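# Reorient a loose object in an upturned robot hand

## Task

An object rests loose on the palm of the upturned right hand. Rotate it inside the hand, using that hand alone, until its orientation in the hand matches the two goal pictures. The hand includes the wrist camera, its post and the arm's final link. If the object touches anything outside the hand, or leaves the hand, the task fails. To finish: the object is held still for a moment, resting on the palm or fingers and not touching the wrist, the camera or its post. The palm faces straight up. No hand motor reads moving or overload or is counting toward a shutdown (a motor that was off from the very start does not matter). Then declare it done. After that the hand is opened automatically, and the orientation must still hold with the hand open. Only resting on the open hand counts; anything kept in place only by the robot does not.

## Robot and tools

Robot: one arm carrying a right hand with index, middle, ring and thumb, sixteen motors in all. Cameras: cam_high (504x504, fixed, looking down) and cam_wrist (616x616 fisheye on the hand). The goal pictures come from the wrist camera view. show_instructions displays them again.

Frames. Result lines report the hand point in the scene frame. end_effector_position is in metres and end_effector_quat_wxyz is a quaternion. The scene frame has its origin on the table under the arm base, +z up, and +y to the left when facing +x.

Commanded motion uses the hand point's own axes: +z along the straight fingers toward the tips, +x across the palm away from the thumb, +y out of the palm face. The palm face is at y = -0.062. The hand point sits where thumb, index and middle tips meet in a pinch. A fixed mast is at the wrist on the palm side (x +0.05..+0.10, z -0.16..-0.11, up to y +0.06). The object must not rest on it.

Row format (used by both execute_actions and move): 24 numbers, each in [-1, 1].
- Numbers 1-6 are dx, dy, dz, rx, ry, rz. This is an offset of the hand point from its measured pose at the start of the action, in the hand point's own axes. It is not a place to go to. 1.0 equals 0.6 m or 180 degrees, and rx, ry, rz form one rotation vector.
- Numbers 7-22 are absolute goal angles for the hinges, scaled between each hinge's stops. Order: index_mcp, index_abd, index_pip, index_dip, thumb_cmc, thumb_axl, thumb_mcp, thumb_ipl, middle_mcp, middle_abd, middle_pip, middle_dip, ring_mcp, ring_abd, ring_pip, ring_dip. Straight values: finger mcp -0.75, abd 0.00, pip -0.58, dip -0.70. thumb_cmc -0.71 is flat beside the palm; +1 swings the thumb in front of the palm. thumb_axl -0.68, mcp -0.23, ipl -0.17. On the fingers, +1 bends toward the palm (abd +1 spreads away from the thumb). Angle ranges in degrees at +1/-1: mcp +128/-18, abd ±60, pip +108/-29, dip +117/-21, cmc +120/-20, axl +140/-27, thumb mcp +109/-69, ipl +108/-77.
- Number 23 is current_limit: the cap on every motor, 0 mA at -1 up to 550 mA at +1, never below 11 mA.
- Number 24 is speed: set-points move at (speed+1)/2 of 5.9 rad/s.
- Defaults are current_limit +0.4 and speed -0.6. Whatever was last sent stays in effect.

execute_actions(actions): a list of actions. Each action is a table of up to 15 rows at 1/30 s per row; a short table holds its last row for the rest. Every row is offset from the pose at the start of that action, not from the previous row. For the first action in a call, the base is the last reported pose. An empty list just returns the state and images.

move(target, speed, blocking): one row, with the same offset meaning, measured from the last reported pose. The path is straight and lasts 0.5-10 s. speed is in m/s, 0.002-0.5, default 0.25; turning is limited to twice that in rad/s. It does not avoid obstacles. It returns a "move:" line: done, off_target, moving, held or fault, plus limits (paced = clipped, held = a check blocked steps) and the distance to target. With blocking=false, check with wait(0). Other motion calls are refused until it ends.

Other tools:
- wait(seconds): 0-10 s, holds the last command.
- stop(): brakes a running move.
- zoom_image(camera, region): region is [x0, y0, x1, y1] in pixels, at most 504x504.
- finished_scene(scene): scene is 1 or 2; it ends the scene and is final.

Motion limits: each control step is clipped to within 70 mm and 16 degrees of the measured pose. Position wins over orientation when both cannot be met. Motions often end about a centimetre low. The elbow may sag, so re-aim at the pose you want to hold.

Hand feedback, per motor in row order:
- hand_goal
- hand_measured (resending these values relaxes a grip)
- hand_current_ma (positive pushes toward -1)
- hand_state: moving, goal, blocked or overload

At 495 mA or more a motor's timer counts up; at 5 s it shuts down for 10 s.

Other result lines:
- "pose unreachable": the clearance check intervened.
- FAULT or HAND FAULT: the remaining calls in that reply are skipped.
- MOTOR HOT: warns at 85 °C; 100 °C causes an arm fall.

Avoid: letting the object touch anything but the hand, dropping it, leaving it against the mast or camera, tipping the palm off upward at the end, high currents held for long, and fast or hard contacts. Keep motions gentle and short, because time counts. Calibration for both cameras is given with the intrinsics K and T_world_to_cam. The simulation keeps running while you think.

Each tool is called after "Call:" as name(argument=value, ...) on one line, values as JSON.

Reference images:

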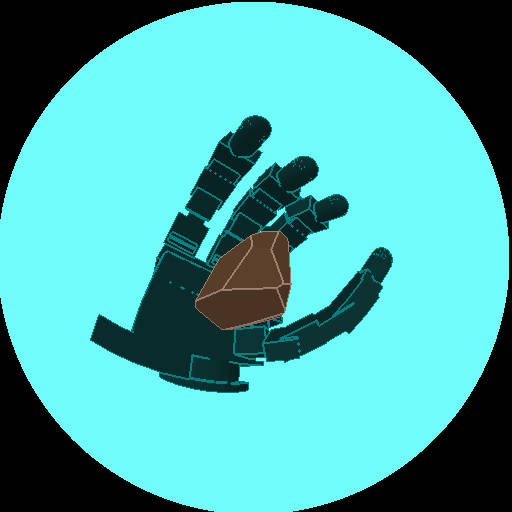

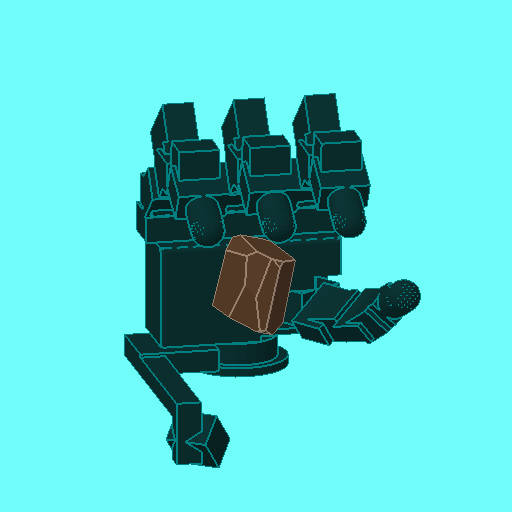

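## Session

Call:
execute_actions(actions=[])

Scene clock: 0.00 s.
end_effector_position=(+0.4938, +0.0290, +0.4348) hand_goal=(-0.046, +0.000, +0.008, -0.280, +0.104, -0.266, -0.032, +0.018, -0.046, +0.000, +0.008, -0.280, -0.046, +0.000, +0.008, -0.280) hand_measured=(-0.064, +0.000, +0.006, -0.282, +0.090, -0.270, -0.034, +0.016, -0.062, +0.000, +0.006, -0.282, -0.064, +0.000, +0.006, -0.282) hand_current_ma=(-92, +0, -14, -13, -73, -29, -12, -11, -86, +0, -14, -12, -94, +0, -14, -13) hand_state=(goal, goal, goal, goal, goal, goal, goal, goal, goal, goal, goal, goal, goal, goal, goal, goal) hand_current_limit=0.40 hand_speed=-0.60 end_effector_quat_wxyz=(+0.493, +0.490, +0.502, +0.515)
Joint positions: [0.083 1.135 0.603 0.538 0.097 0.022]
Joint velocities: [-0.005 -0.005 -0.012 -0.012 -0.051 -0.081]
Joint torques (N m, as the arm reports them, + toward a larger angle): no reading
Motor temperatures (°C, as the motors report them): [26 26 23 22 26 26]
Hand target: +0.496, +0.030, +0.454; +0.501, +0.481, +0.491, +0.525

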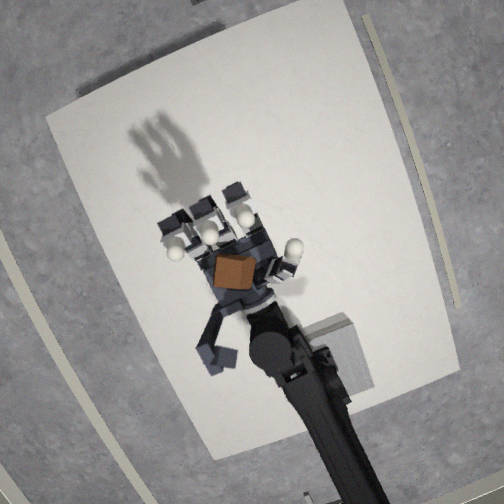

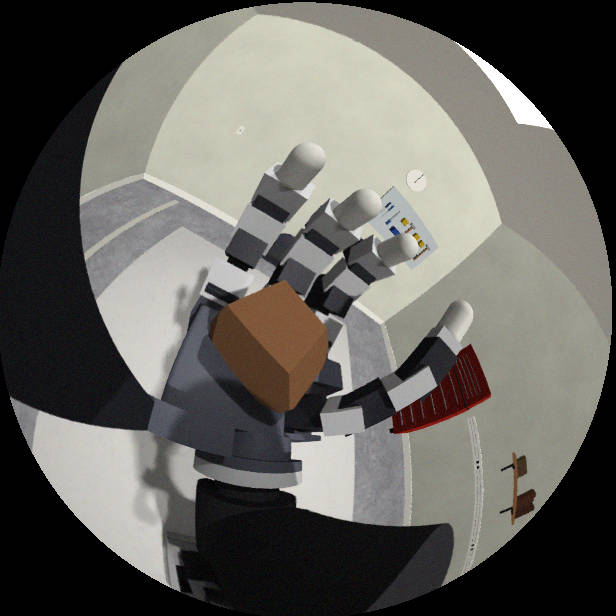

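Call:
zoom_image(camera="cam_high", region=[150, 170, 320, 340])

Call:
zoom_image(camera="cam_wrist", region=[160, 240, 380, 460])

Call:
show_instructions()

Region (150, 170, 320, 340) of cam_high's 504x504 image, scaled by 2.965, with more detail than that image has.

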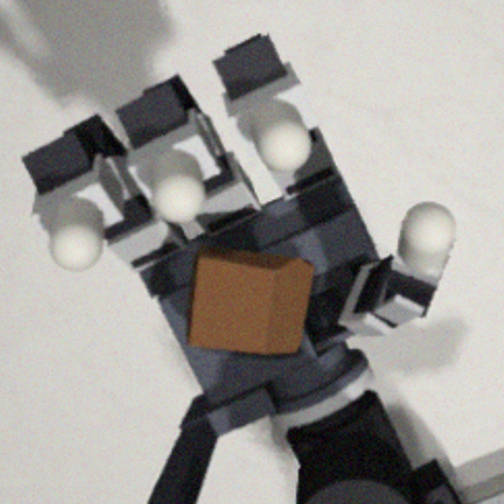

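Region (160, 240, 380, 460) of cam_wrist's 616x616 image, scaled by 2.291, with more detail than that image has.

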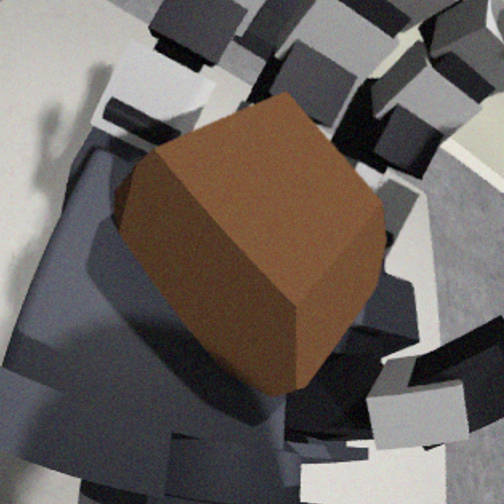

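Reference images for this scene: goal picture from the wrist camera place, goal picture looking into the palm.

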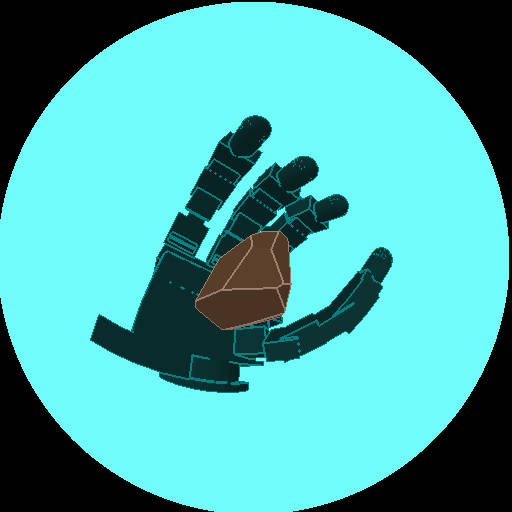

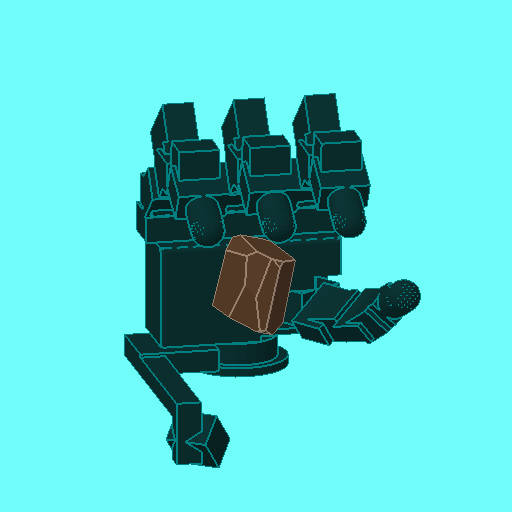

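Call:
move(target=[0,0.032,0,0.10,0,0, -0.5,0,0.5,-0.41, 0.104,-0.266,-0.032,0.018, -0.5,0,0.5,-0.41, -0.5,0,0.5,-0.41, 0.4,-0.6], speed=0.15)

Scene clock: 78.63 s.
end_effector_position=(+0.4893, +0.0273, +0.4114) hand_goal=(-0.500, +0.000, +0.500, -0.410, +0.104, -0.266, -0.032, +0.018, -0.500, +0.000, +0.500, -0.410, -0.500, +0.000, +0.500, -0.410) hand_measured=(-0.508, +0.000, +0.496, -0.408, +0.092, -0.270, -0.032, +0.016, -0.508, +0.000, +0.496, -0.408, -0.510, +0.000, +0.496, -0.406) hand_current_ma=(-49, +0, -22, +15, -67, -28, +0, -8, -46, +0, -22, +14, -50, +0, -22, +15) hand_state=(goal, goal, goal, goal, goal, goal, goal, goal, goal, goal, goal, goal, goal, goal, goal, goal) hand_current_limit=0.40 hand_speed=-0.60 end_effector_quat_wxyz=(+0.401, +0.570, +0.592, +0.405)
Joint positions: [ 0.083  0.973  0.707 -0.104  0.094  0.037]
Joint velocities: [ 0.015 -0.005 -0.002 -0.032  0.022  0.051]
Joint torques (N m, as the arm reports them, + toward a larger angle): [ 2.21 -7.33 13.67  2.67  0.01  0.06]
Motor temperatures (°C, as the motors report them): [26 26 30 23 26 26]
Hand target: +0.492, +0.029, +0.455; +0.413, +0.560, +0.576, +0.428
Off the commanded pose: 0.043 m, 4 deg.
move: off_target
camera_calibration (this result's frames):
cam_wrist: T_world_to_cam=[[0.249312, -0.779371, 0.574825, -0.303464], [-0.841136, -0.46843, -0.270301, 0.488179], [0.47993, -0.416117, -0.772343, 0.217721], [0, 0, 0, 1]] pos_world=[0.381792, 0.0827638, 0.474549]

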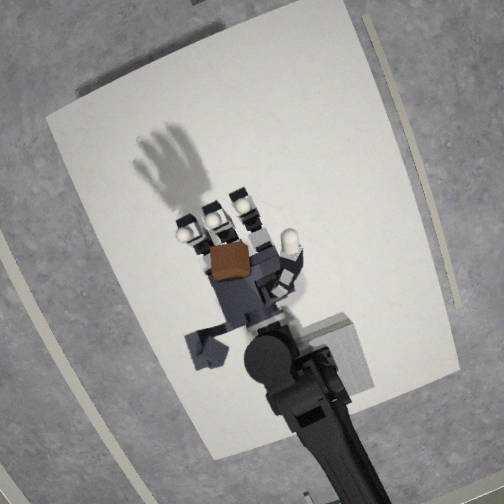

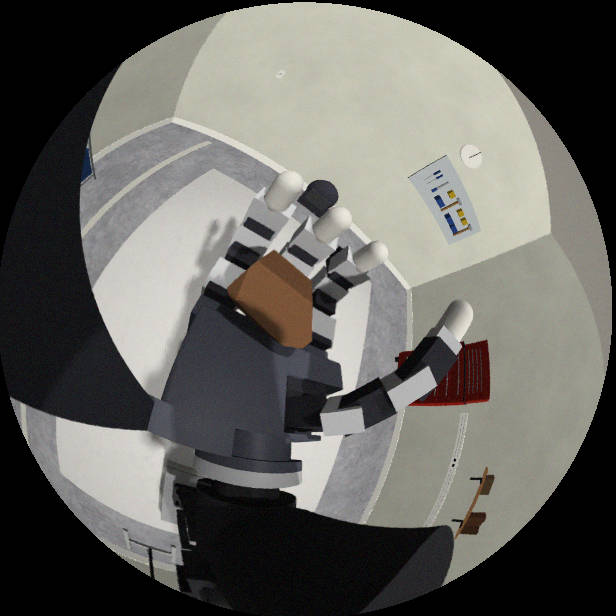

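Call:
zoom_image(camera="cam_high", region=[160, 180, 310, 330])

Call:
zoom_image(camera="cam_wrist", region=[170, 170, 400, 400])

Region (160, 180, 310, 330) of cam_high's 504x504 image, scaled by 3.360, with more detail than that image has.

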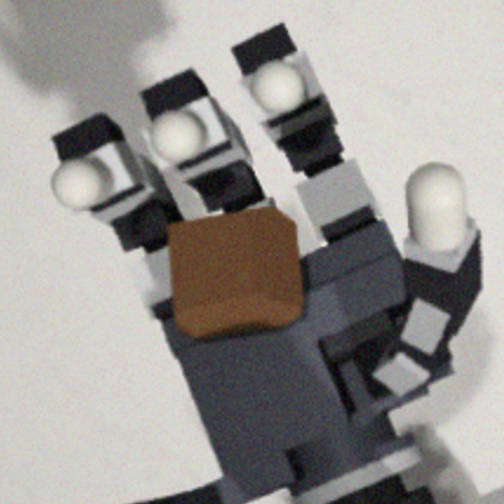

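Region (170, 170, 400, 400) of cam_wrist's 616x616 image, scaled by 2.191, with more detail than that image has.

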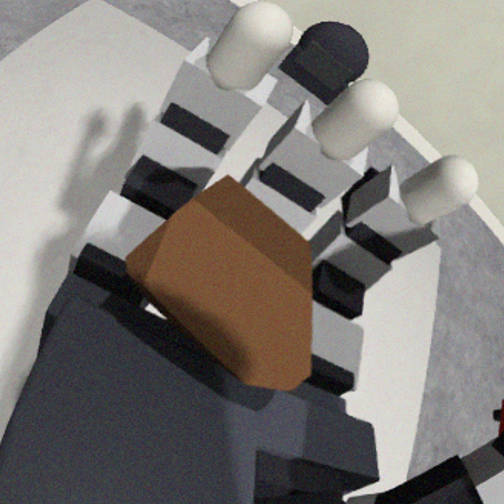

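Call:
move(target=[0,0.065,-0.025,0.06,0,0, -0.45,0,0.45,-0.41, 0.104,-0.266,-0.032,0.018, -0.45,0,0.45,-0.41, -0.45,0,0.45,-0.41, 0.4,-0.6], speed=0.15)

Call:
zoom_image(camera="cam_high", region=[160, 180, 310, 330])

Scene clock: 87.90 s.
end_effector_position=(+0.4856, +0.0269, +0.4181) hand_goal=(-0.450, +0.000, +0.450, -0.410, +0.104, -0.266, -0.032, +0.018, -0.450, +0.000, +0.450, -0.410, -0.450, +0.000, +0.450, -0.410) hand_measured=(-0.472, +0.000, +0.450, -0.408, +0.094, -0.270, -0.030, +0.016, -0.474, +0.000, +0.450, -0.408, -0.472, +0.000, +0.450, -0.408) hand_current_ma=(-118, +0, +4, +14, -55, -28, +7, -7, -125, +0, +4, +13, -120, +0, +4, +14) hand_state=(blocked, goal, goal, goal, goal, goal, goal, goal, blocked, goal, goal, goal, blocked, goal, goal, goal) hand_current_limit=0.40 hand_speed=-0.60 end_effector_quat_wxyz=(+0.337, +0.609, +0.639, +0.328)
Joint positions: [ 0.083  0.955  0.874 -0.524  0.092  0.041]
Joint velocities: [ 0.015 -0.005 -0.007 -0.012 -0.022  0.081]
Joint torques (N m, as the arm reports them, + toward a larger angle): [ 2.19 -6.08 13.41  2.21  0.05  0.09]
Motor temperatures (°C, as the motors report them): [26 26 32 23 26 26]
Hand target: +0.488, +0.028, +0.453; +0.347, +0.604, +0.628, +0.346
Off the commanded pose: 0.035 m, 3 deg.
move: off_target; limits=paced
camera_calibration (this result's frames):
cam_wrist: T_world_to_cam=[[0.374928, -0.76618, 0.521917, -0.345886], [-0.880978, -0.469744, -0.0567245, 0.416766], [0.288629, -0.43853, -0.851108, 0.350964], [0, 0, 0, 1]] pos_world=[0.395546, 0.0846709, 0.502873]

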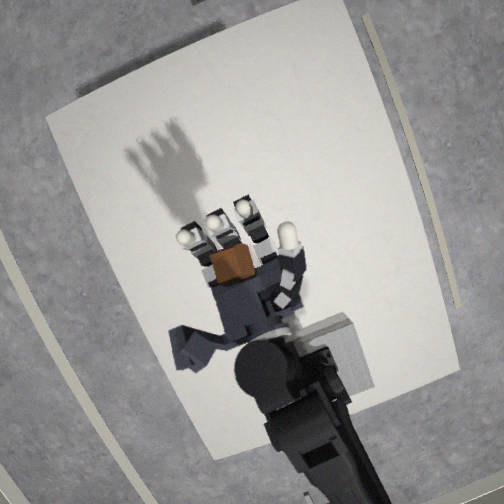

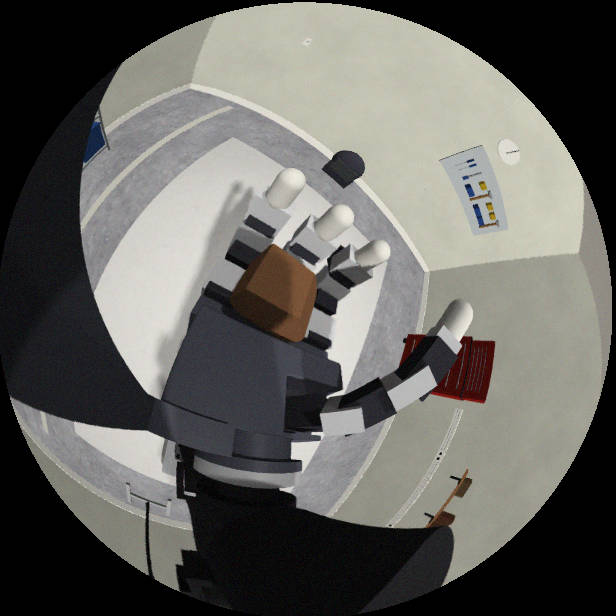

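Region (160, 180, 310, 330) of cam_high's 504x504 image, scaled by 3.360, with more detail than that image has.

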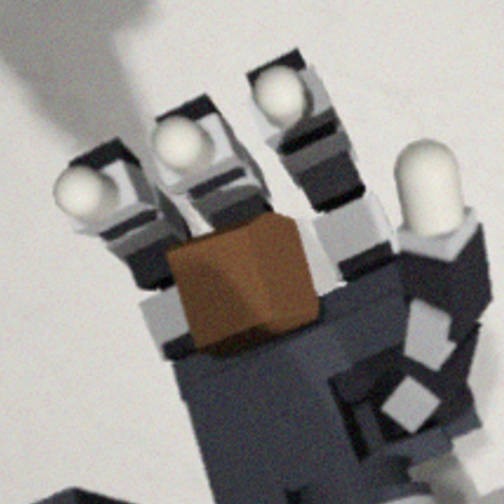

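Call:
move(target=[0,0.05,-0.033,0.02,0,0, 0.07,0,0.05,-0.41, 0.104,-0.266,-0.032,0.018, 0.07,0,0.05,-0.41, 0.07,0,0.05,-0.41, 0.4,-0.75], speed=0.1)

Call:
zoom_image(camera="cam_wrist", region=[150, 130, 450, 430])

Scene clock: 92.23 s.
end_effector_position=(+0.4792, +0.0261, +0.4222) hand_goal=(+0.070, +0.000, +0.050, -0.410, +0.104, -0.266, -0.032, +0.018, +0.070, +0.000, +0.050, -0.410, +0.070, +0.000, +0.050, -0.410) hand_measured=(+0.044, +0.000, +0.050, -0.408, +0.094, -0.270, -0.030, +0.018, -0.266, -0.008, +0.050, -0.408, -0.158, +0.000, +0.050, -0.408) hand_current_ma=(-140, +0, +4, +13, -52, -28, +10, -6, -385, -40, +0, +12, -385, +0, +2, +14) hand_state=(blocked, goal, goal, goal, goal, goal, goal, goal, blocked, goal, goal, goal, blocked, goal, goal, goal) hand_current_limit=0.40 hand_speed=-0.75 end_effector_quat_wxyz=(+0.309, +0.622, +0.657, +0.293)
Joint positions: [ 0.083  0.957  0.95  -0.698  0.092  0.041]
Joint velocities: [-0.015 -0.015  0.002 -0.017 -0.007 -0.022]
Joint torques (N m, as the arm reports them, + toward a larger angle): [ 2.14 -5.07 13.64  2.1   0.17  0.04]
Motor temperatures (°C, as the motors report them): [26 26 32 23 26 26]
Hand target: +0.485, +0.028, +0.453; +0.319, +0.618, +0.649, +0.307
Off the commanded pose: 0.033 m, 2 deg.
move: off_target
camera_calibration (this result's frames):
cam_wrist: T_world_to_cam=[[0.424071, -0.760148, 0.492279, -0.357407], [-0.882665, -0.468556, 0.0368507, 0.372215], [0.202648, -0.450145, -0.869657, 0.405309], [0, 0, 0, 1]] pos_world=[0.397972, 0.0851692, 0.514707]

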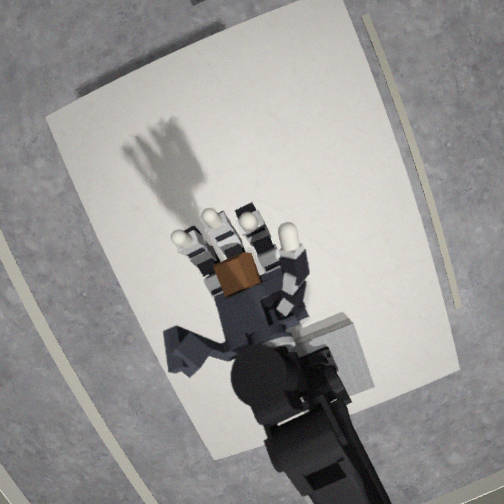

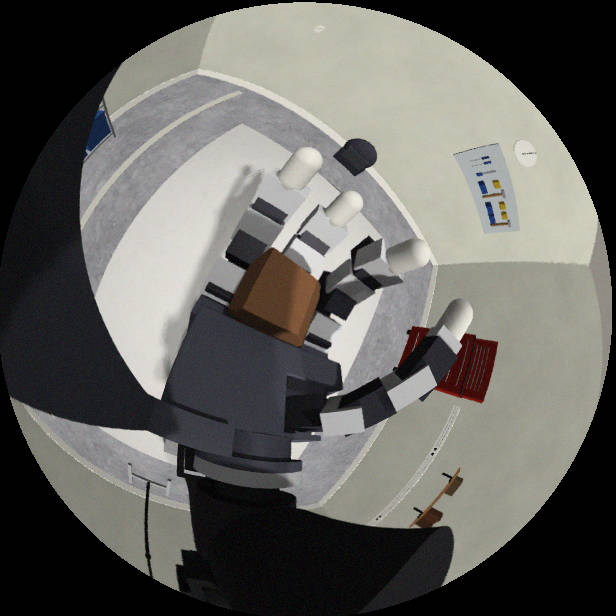

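Region (150, 130, 450, 430) of cam_wrist's 616x616 image, scaled by 1.680, with more detail than that image has.

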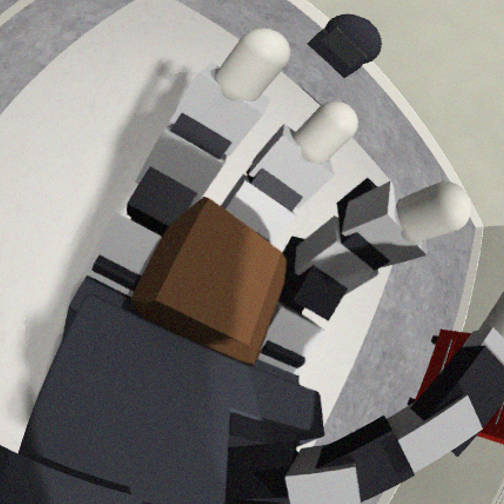

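Call:
execute_actions(actions=[[[0,0.045,-0.03,-0.08,0,0, -0.45,0,0.3,-0.6, 0.104,-0.266,-0.032,0.018, -0.45,0,0.3,-0.6, -0.45,0,0.3,-0.6, 0.4,-0.6]],[[0,0.05,-0.025,-0.07,0,0, -0.45,0,0.7,-0.7, 0.104,-0.266,-0.032,0.018, -0.45,0,0.7,-0.7, -0.45,0,0.7,-0.7, 0.4,-0.6]],[[0,0.05,-0.02,-0.015,0,0, -0.45,0,1.0,-0.7, 0.104,-0.266,-0.032,0.018, -0.45,0,1.0,-0.7, -0.45,0,1.0,-0.7, 0.4,-0.6]]])

Call:
zoom_image(camera="cam_wrist", region=[150, 130, 450, 430])

Scene clock: 109.83 s.
end_effector_position=(+0.4811, +0.0278, +0.4605) hand_goal=(-0.450, +0.000, +1.000, -0.700, +0.104, -0.266, -0.032, +0.018, -0.450, +0.000, +1.000, -0.700, -0.450, +0.000, +1.000, -0.700) hand_measured=(-0.458, +0.000, +0.998, -0.698, +0.094, -0.270, -0.030, +0.018, -0.462, -0.002, +0.994, -0.698, -0.462, +0.000, +0.996, -0.698) hand_current_ma=(-47, +0, -10, +14, -48, -28, +13, -5, -68, -14, -34, +13, -67, +0, -16, +14) hand_state=(goal, goal, goal, goal, goal, goal, goal, goal, goal, goal, goal, goal, goal, goal, goal, goal) hand_current_limit=0.40 hand_speed=-0.60 end_effector_quat_wxyz=(+0.416, +0.557, +0.585, +0.417)
Joint positions: [ 0.083  0.923  0.776 -0.175  0.096  0.023]
Joint velocities: [-0.005  0.005  0.007 -0.002  0.037 -0.022]
Joint torques (N m, as the arm reports them, + toward a larger angle): [ 2.02 -7.08 12.45  2.63  0.19 -0.09]
Motor temperatures (°C, as the motors report them): [26 26 34 23 26 26]
Hand target: +0.478, +0.029, +0.492; +0.429, +0.547, +0.575, +0.431
Off the commanded pose: 0.032 m, 3 deg.
camera_calibration (this result's frames):
cam_wrist: T_world_to_cam=[[0.223486, -0.774351, 0.591975, -0.324835], [-0.825403, -0.473379, -0.307607, 0.504466], [0.518425, -0.419872, -0.744945, 0.228737], [0, 0, 0, 1]] pos_world=[0.370401, 0.0833083, 0.517868]

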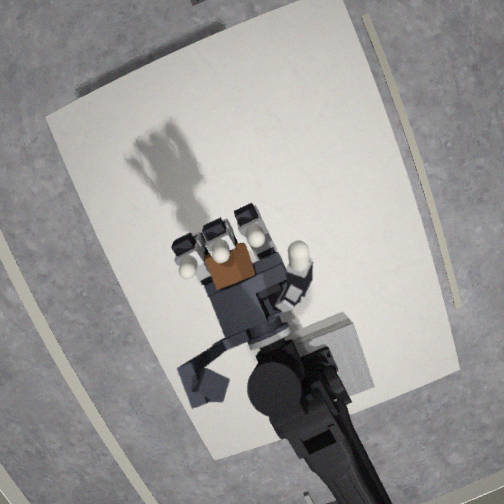

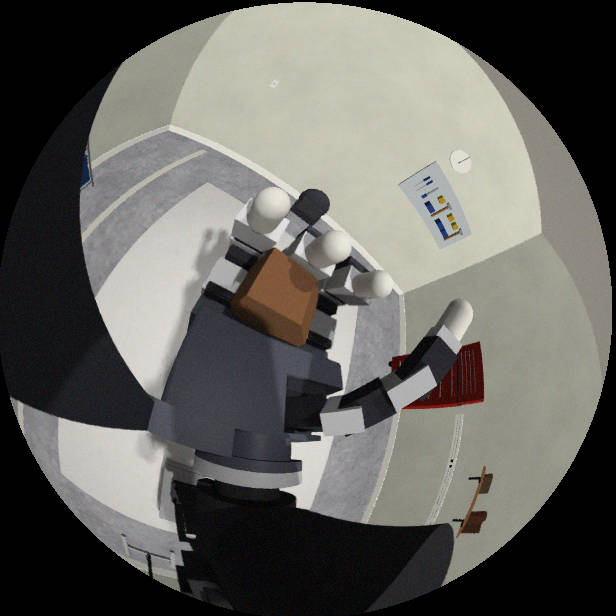

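Region (150, 130, 450, 430) of cam_wrist's 616x616 image, scaled by 1.680, with more detail than that image has.

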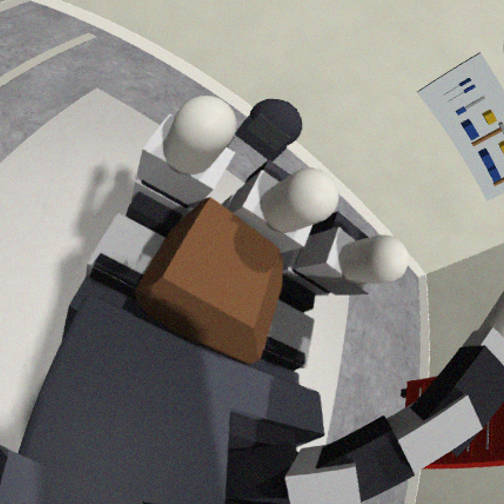

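Call:
execute_actions(actions=[[[0,0.03,-0.01,-0.07,0,0, -0.3,0,1.0,-0.7, 0.104,-0.266,-0.032,0.018, -0.3,0,1.0,-0.7, -0.3,0,1.0,-0.7, 0.4,-0.8]],[[0,0.045,-0.005,-0.015,0,0, -0.1,0,1.0,-0.7, 0.104,-0.266,-0.032,0.018, -0.1,0,1.0,-0.7, -0.1,0,1.0,-0.7, 0.4,-0.8]]])

Call:
zoom_image(camera="cam_wrist", region=[150, 130, 450, 430])

Scene clock: 114.97 s.
end_effector_position=(+0.4808, +0.0287, +0.4689) hand_goal=(-0.100, +0.000, +1.000, -0.700, +0.104, -0.266, -0.032, +0.018, -0.100, +0.000, +1.000, -0.700, -0.100, +0.000, +1.000, -0.700) hand_measured=(-0.122, +0.000, +1.000, -0.698, +0.094, -0.270, -0.030, +0.018, -0.312, -0.010, +0.960, -0.700, -0.212, +0.002, +0.992, -0.698) hand_current_ma=(-64, +0, -1, +14, -48, -28, +14, -4, -383, -49, -211, -5, -348, +11, -41, +14) hand_state=(moving, goal, goal, goal, goal, goal, goal, goal, blocked, goal, blocked, goal, moving, goal, goal, goal) hand_current_limit=0.40 hand_speed=-0.80 end_effector_quat_wxyz=(+0.462, +0.519, +0.543, +0.472)
Joint positions: [0.083 0.964 0.696 0.13  0.096 0.015]
Joint velocities: [-0.024 -0.005 -0.012 -0.012 -0.022  0.081]
Joint torques (N m, as the arm reports them, + toward a larger angle): [ 1.83 -6.19 11.95  3.38  0.06 -0.1 ]
Motor temperatures (°C, as the motors report them): [26 26 34 23 26 26]
Hand target: +0.480, +0.029, +0.496; +0.474, +0.508, +0.532, +0.484
Off the commanded pose: 0.027 m, 3 deg.
camera_calibration (this result's frames):
cam_wrist: T_world_to_cam=[[0.118275, -0.782997, 0.610677, -0.286998], [-0.753218, -0.471489, -0.458651, 0.543336], [0.64705, -0.405726, -0.645534, 0.126729], [0, 0, 0, 1]] pos_world=[0.361196, 0.0828752, 0.506272]

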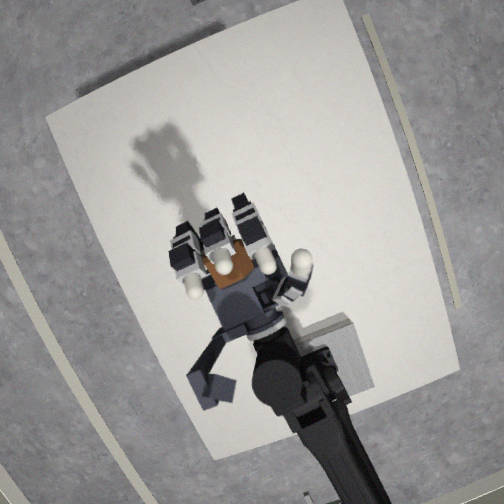

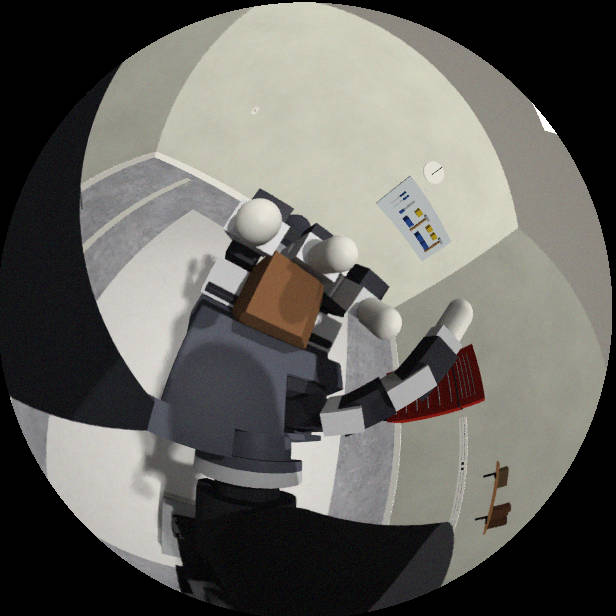

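Region (150, 130, 450, 430) of cam_wrist's 616x616 image, scaled by 1.680, with more detail than that image has.

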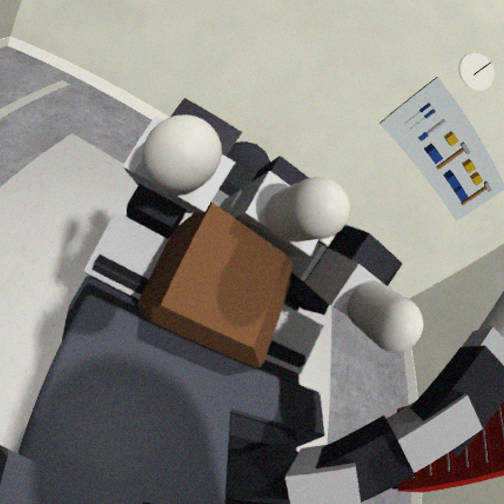

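Call:
execute_actions(actions=[[[0,0.04,0,-0.06,0,0, -0.42,0,0.6,-0.5, 0.72,0.4,0.33,0.26, -0.42,0,0.6,-0.5, -0.42,0,0.6,-0.5, 0.4,-0.5]],[[0,0.04,0,-0.015,0,0, -0.42,0,0.6,-0.5, 0.72,0.4,0.33,0.26, -0.42,0,0.6,-0.5, -0.42,0,0.6,-0.5, 0.4,-0.5]]])

Call:
zoom_image(camera="cam_high", region=[150, 180, 330, 360])

Scene clock: 121.07 s.
end_effector_position=(+0.4859, +0.0305, +0.4817) hand_goal=(-0.420, +0.000, +0.600, -0.500, +0.720, +0.400, +0.330, +0.260, -0.420, +0.000, +0.600, -0.500, -0.420, +0.000, +0.600, -0.500) hand_measured=(-0.426, +0.000, +0.604, -0.502, +0.726, +0.398, +0.334, +0.260, -0.426, -0.002, +0.604, -0.502, -0.426, +0.002, +0.604, -0.502) hand_current_ma=(-36, +0, +20, -13, +26, -16, +26, -2, -35, -14, +20, -12, -36, +11, +20, -13) hand_state=(goal, goal, goal, goal, goal, goal, goal, goal, goal, goal, goal, goal, goal, goal, goal, goal) hand_current_limit=0.40 hand_speed=-0.50 end_effector_quat_wxyz=(+0.496, +0.484, +0.505, +0.514)
Joint positions: [0.083 1.041 0.673 0.378 0.092 0.01 ]
Joint velocities: [-0.015  0.005 -0.002 -0.002 -0.007 -0.037]
Joint torques (N m, as the arm reports them, + toward a larger angle): [ 1.87 -7.3  11.28  3.65  0.01 -0.02]
Motor temperatures (°C, as the motors report them): [26 26 33 23 26 26]
Hand target: +0.485, +0.031, +0.505; +0.507, +0.473, +0.493, +0.526
Off the commanded pose: 0.024 m, 3 deg.
camera_calibration (this result's frames):
cam_wrist: T_world_to_cam=[[0.0321532, -0.791572, 0.61023, -0.251625], [-0.674259, -0.467869, -0.571378, 0.569696], [0.737794, -0.393082, -0.548768, 0.0412757], [0, 0, 0, 1]] pos_world=[0.36176, 0.0835885, 0.501712]

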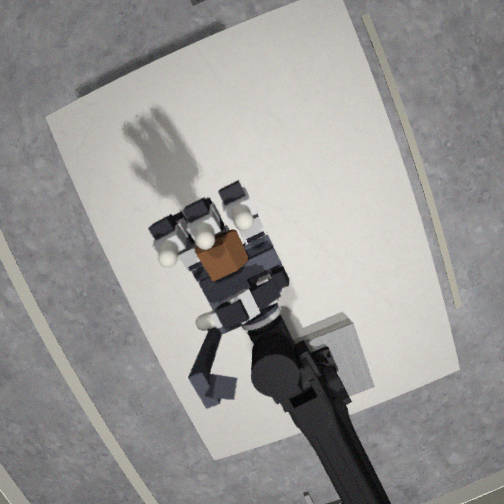

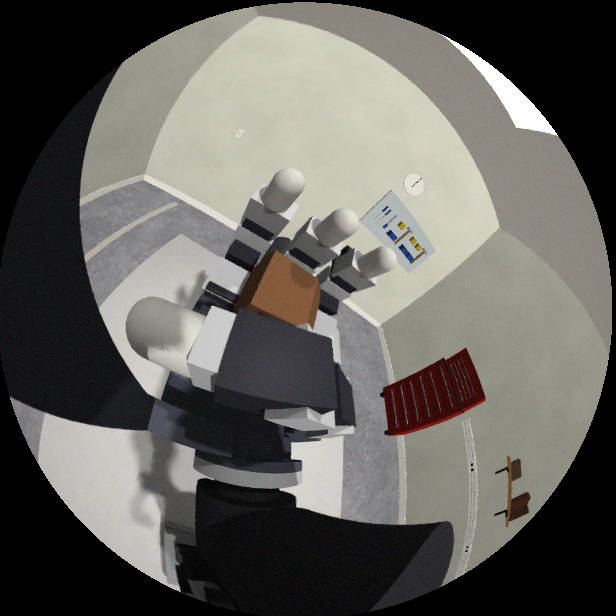

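Region (150, 180, 330, 360) of cam_high's 504x504 image, scaled by 2.800, with more detail than that image has.

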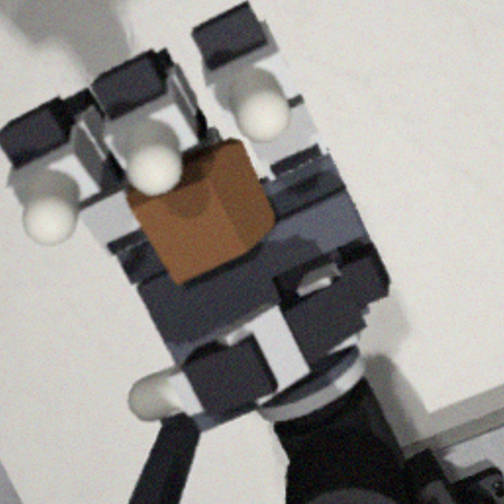

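Call:
move(target=[0,0.04,0,-0.17,0,0, -0.38,0,0.6,-0.5, 0.72,0.4,0.33,0.26, -0.38,0,0.6,-0.5, -0.38,0,0.6,-0.5, 0.4,-0.5], speed=0.2)

Call:
zoom_image(camera="cam_high", region=[130, 150, 330, 350])

Scene clock: 128.00 s.
end_effector_position=(+0.4842, +0.0347, +0.4704) hand_goal=(-0.380, +0.000, +0.600, -0.500, +0.720, +0.400, +0.330, +0.260, -0.380, +0.000, +0.600, -0.500, -0.380, +0.000, +0.600, -0.500) hand_measured=(-0.392, +0.000, +0.604, -0.502, +0.726, +0.400, +0.334, +0.260, -0.394, -0.002, +0.604, -0.502, -0.392, +0.002, +0.604, -0.502) hand_current_ma=(-68, +0, +19, -12, +26, -1, +26, -2, -70, -14, +18, -11, -69, +11, +18, -12) hand_state=(goal, goal, goal, goal, goal, goal, goal, goal, goal, goal, goal, goal, goal, goal, goal, goal) hand_current_limit=0.40 hand_speed=-0.50 end_effector_quat_wxyz=(+0.583, +0.362, +0.381, +0.620)
Joint positions: [ 0.081  1.425  0.643  1.238  0.071 -0.013]
Joint velocities: [-0.005  0.005  0.007  0.037 -0.022 -0.051]
Joint torques (N m, as the arm reports them, + toward a larger angle): [  0.91 -10.03  10.7    4.08  -0.08  -0.05]
Motor temperatures (°C, as the motors report them): [26 26 33 23 26 26]
Hand target: +0.483, +0.031, +0.501; +0.603, +0.337, +0.353, +0.632
Off the commanded pose: 0.036 m, 5 deg.
move: off_target
camera_calibration (this result's frames):
cam_wrist: T_world_to_cam=[[-0.211945, -0.810888, 0.545473, -0.0920122], [-0.352021, -0.457341, -0.816652, 0.523047], [0.91168, -0.365103, -0.188518, -0.216626], [0, 0, 0, 1]] pos_world=[0.362116, 0.0855084, 0.4365]

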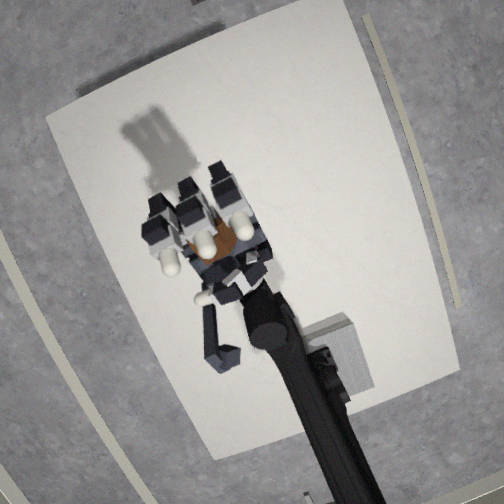

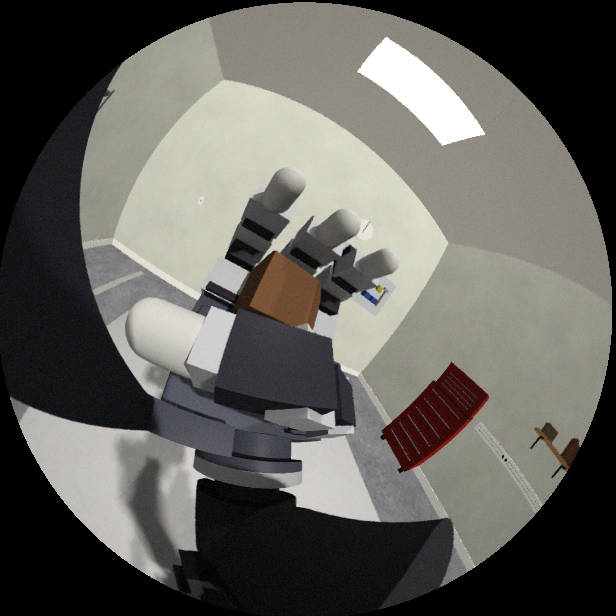

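Region (130, 150, 330, 350) of cam_high's 504x504 image, scaled by 2.520, with more detail than that image has.

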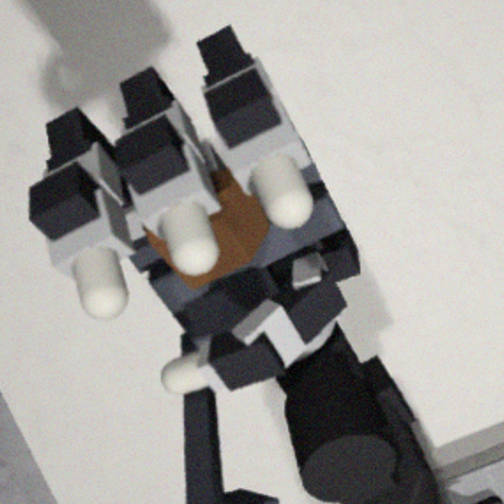

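Call:
move(target=[0,0.17,0.02,-0.10,0,0, -0.36,0,0.1,-0.5, 0.72,0.4,0.33,0.26, -0.36,0,0.1,-0.5, -0.36,0,0.1,-0.5, 0.4,-0.5], speed=0.12)

Call:
zoom_image(camera="cam_high", region=[100, 130, 350, 380])

Scene clock: 134.20 s.
end_effector_position=(+0.4612, +0.0347, +0.5304) hand_goal=(-0.360, +0.000, +0.100, -0.500, +0.720, +0.400, +0.330, +0.260, -0.360, +0.000, +0.100, -0.500, -0.360, +0.000, +0.100, -0.500) hand_measured=(-0.370, +0.000, +0.104, -0.502, +0.726, +0.400, +0.334, +0.260, -0.372, -0.002, +0.104, -0.502, -0.372, +0.002, +0.104, -0.502) hand_current_ma=(-58, +0, +19, -11, +26, +6, +26, -2, -59, -14, +19, -11, -59, +11, +19, -12) hand_state=(goal, goal, goal, goal, goal, goal, goal, goal, goal, goal, goal, goal, goal, goal, goal, goal) hand_current_limit=0.40 hand_speed=-0.50 end_effector_quat_wxyz=(+0.613, +0.297, +0.313, +0.661)
Joint positions: [ 0.081  1.42   0.727  1.364  0.061 -0.017]
Joint velocities: [ 0.005  0.005 -0.042  0.002 -0.007  0.037]
Joint torques (N m, as the arm reports them, + toward a larger angle): [  1.55 -11.56  10.78   3.4   -0.07  -0.1 ]
Motor temperatures (°C, as the motors report them): [26 26 33 23 26 26]
Hand target: +0.448, +0.033, +0.565; +0.630, +0.266, +0.280, +0.674
Off the commanded pose: 0.038 m, 6 deg.
move: off_target
camera_calibration (this result's frames):
cam_wrist: T_world_to_cam=[[-0.313296, -0.823096, 0.473665, -0.0444368], [-0.165968, -0.443642, -0.880702, 0.511663], [0.93504, -0.354534, 0.00238363, -0.296699], [0, 0, 0, 1]] pos_world=[0.348423, 0.0852298, 0.472378]

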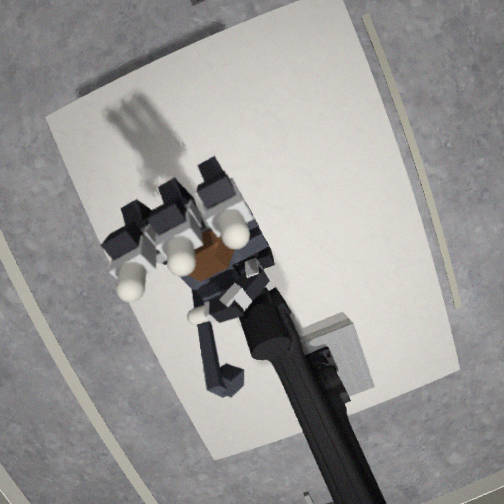

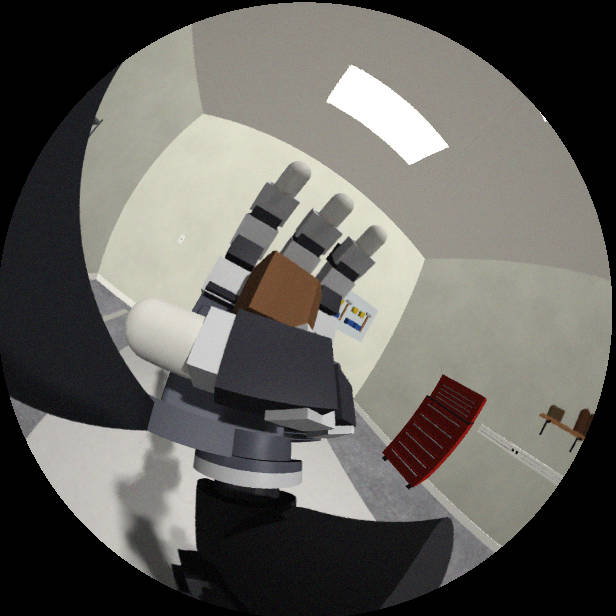

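Region (100, 130, 350, 380) of cam_high's 504x504 image, scaled by 2.016, with more detail than that image has.

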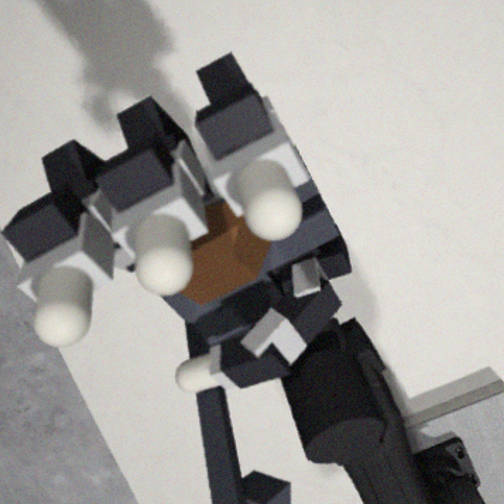

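Call:
move(target=[0,0.14,-0.015,-0.10,0,0, -0.35,0,0.0,-0.5, 0.72,0.4,0.33,0.26, -0.35,0,0.0,-0.5, -0.35,0,0.0,-0.5, 0.4,-0.5], speed=0.1)

Call:
zoom_image(camera="cam_high", region=[100, 150, 350, 400])

Scene clock: 141.07 s.
end_effector_position=(+0.4157, +0.0309, +0.5590) hand_goal=(-0.350, +0.000, +0.000, -0.500, +0.720, +0.400, +0.330, +0.260, -0.350, +0.000, +0.000, -0.500, -0.350, +0.000, +0.000, -0.500) hand_measured=(-0.356, +0.000, +0.004, -0.502, +0.726, +0.402, +0.334, +0.260, -0.356, -0.002, +0.004, -0.502, -0.356, +0.002, +0.004, -0.502) hand_current_ma=(-32, +0, +21, -11, +26, +11, +26, -2, -33, -14, +21, -11, -33, +11, +21, -12) hand_state=(goal, goal, goal, goal, goal, goal, goal, goal, goal, goal, goal, goal, goal, goal, goal, goal) hand_current_limit=0.40 hand_speed=-0.50 end_effector_quat_wxyz=(+0.637, +0.232, +0.242, +0.694)
Joint positions: [ 0.081  1.42   0.741  1.559  0.052 -0.02 ]
Joint velocities: [-0.005 -0.005  0.012 -0.002 -0.007 -0.037]
Joint torques (N m, as the arm reports them, + toward a larger angle): [  1.68 -12.17  10.47   2.78  -0.05  -0.12]
Motor temperatures (°C, as the motors report them): [26 26 32 23 26 26]
Hand target: +0.401, +0.031, +0.589; +0.650, +0.199, +0.208, +0.703
Off the commanded pose: 0.034 m, 6 deg.
joint sent to its limit — the command would take joint 4 (wrist pitch) past its upper limit, so that joint was sent only as far as its limit.
move: off_target
camera_calibration (this result's frames):
cam_wrist: T_world_to_cam=[[-0.397012, -0.834131, 0.382894, 0.0105493], [0.0246758, -0.42673, -0.904042, 0.460875], [0.917482, -0.349467, 0.19, -0.353368], [0, 0, 0, 1]] pos_world=[0.317024, 0.0819785, 0.479751]

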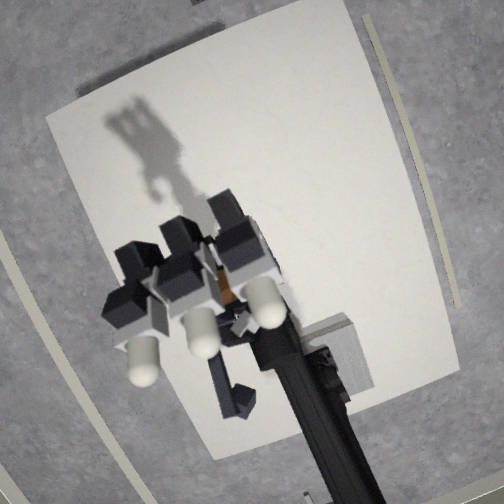

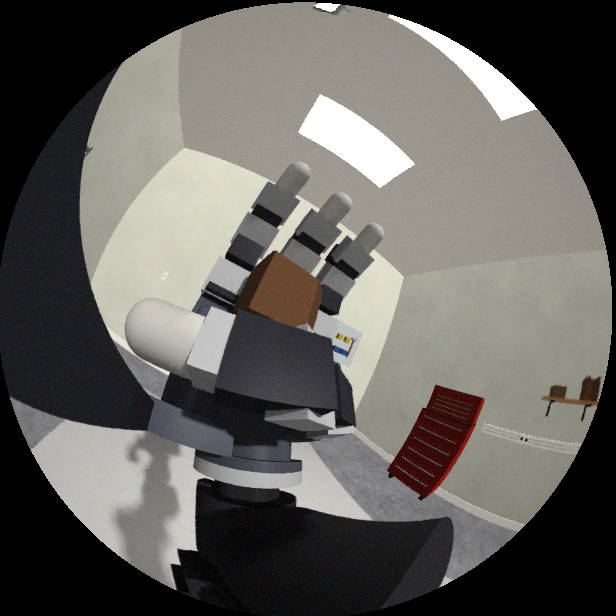

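Region (100, 150, 350, 400) of cam_high's 504x504 image, scaled by 2.016, with more detail than that image has.

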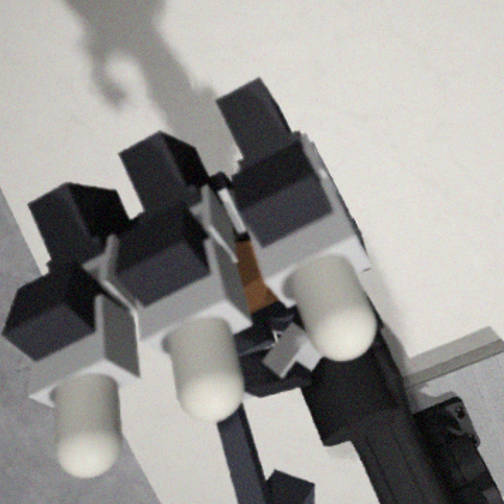

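Call:
execute_actions(actions=[[[0,0.05,0.03,-0.02,0,0, -0.55,0,0.0,-0.5, 0.72,0.4,0.33,0.26, -0.55,0,0.0,-0.5, -0.55,0,0.0,-0.5, 0.4,-0.7]]])

Call:
zoom_image(camera="cam_wrist", region=[180, 180, 400, 400])

Scene clock: 146.53 s.
end_effector_position=(+0.4054, +0.0298, +0.5707) hand_goal=(-0.550, +0.000, +0.000, -0.500, +0.720, +0.400, +0.330, +0.260, -0.550, +0.000, +0.000, -0.500, -0.550, +0.000, +0.000, -0.500) hand_measured=(-0.552, +0.000, +0.004, -0.502, +0.726, +0.402, +0.334, +0.260, -0.552, -0.002, +0.004, -0.502, -0.552, +0.002, +0.004, -0.502) hand_current_ma=(-10, +0, +19, -11, +26, +12, +26, -2, -9, -14, +19, -11, -10, +11, +19, -12) hand_state=(goal, goal, goal, goal, goal, goal, goal, goal, goal, goal, goal, goal, goal, goal, goal, goal) hand_current_limit=0.40 hand_speed=-0.70 end_effector_quat_wxyz=(+0.640, +0.225, +0.234, +0.697)
Joint positions: [ 0.081  1.388  0.741  1.549  0.052 -0.02 ]
Joint velocities: [-0.005 -0.015  0.002 -0.007 -0.022 -0.081]
Joint torques (N m, as the arm reports them, + toward a larger angle): [  1.76 -11.09  10.04   0.99  -0.07   0.  ]
Motor temperatures (°C, as the motors report them): [26 26 32 23 26 26]
Hand target: +0.403, +0.030, +0.592; +0.644, +0.211, +0.220, +0.702
Off the commanded pose: 0.021 m, 2 deg.
camera_calibration (this result's frames):
cam_wrist: T_world_to_cam=[[-0.405271, -0.835126, 0.371913, 0.010719], [0.044542, -0.424374, -0.904391, 0.463261], [0.913111, -0.349958, 0.209185, -0.355713], [0, 0, 0, 1]] pos_world=[0.308515, 0.0810627, 0.489392]

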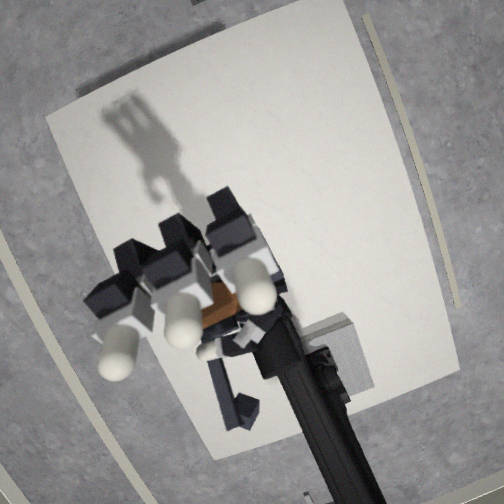

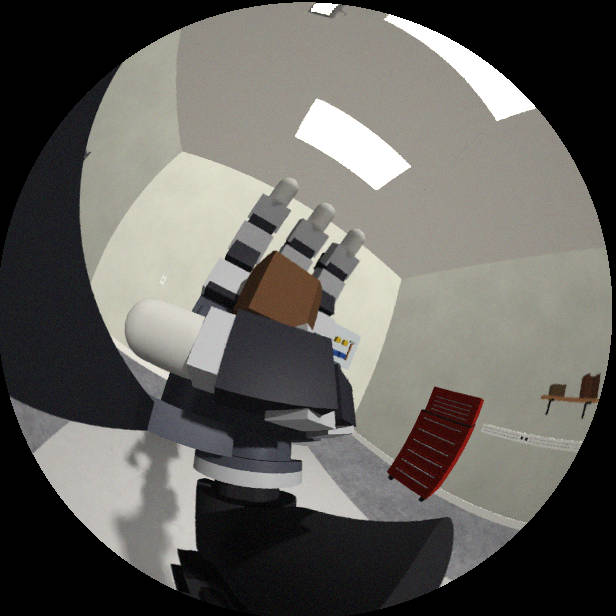

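Region (180, 180, 400, 400) of cam_wrist's 616x616 image, scaled by 2.291, with more detail than that image has.

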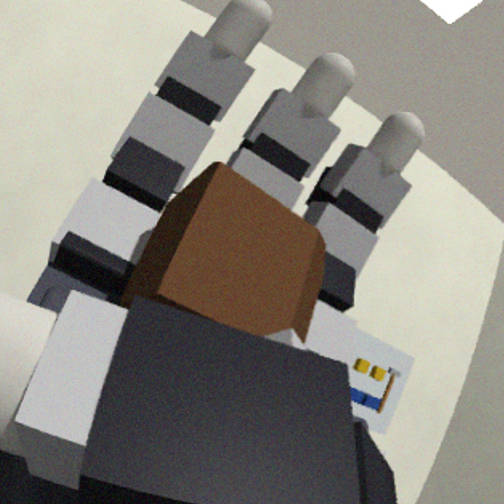

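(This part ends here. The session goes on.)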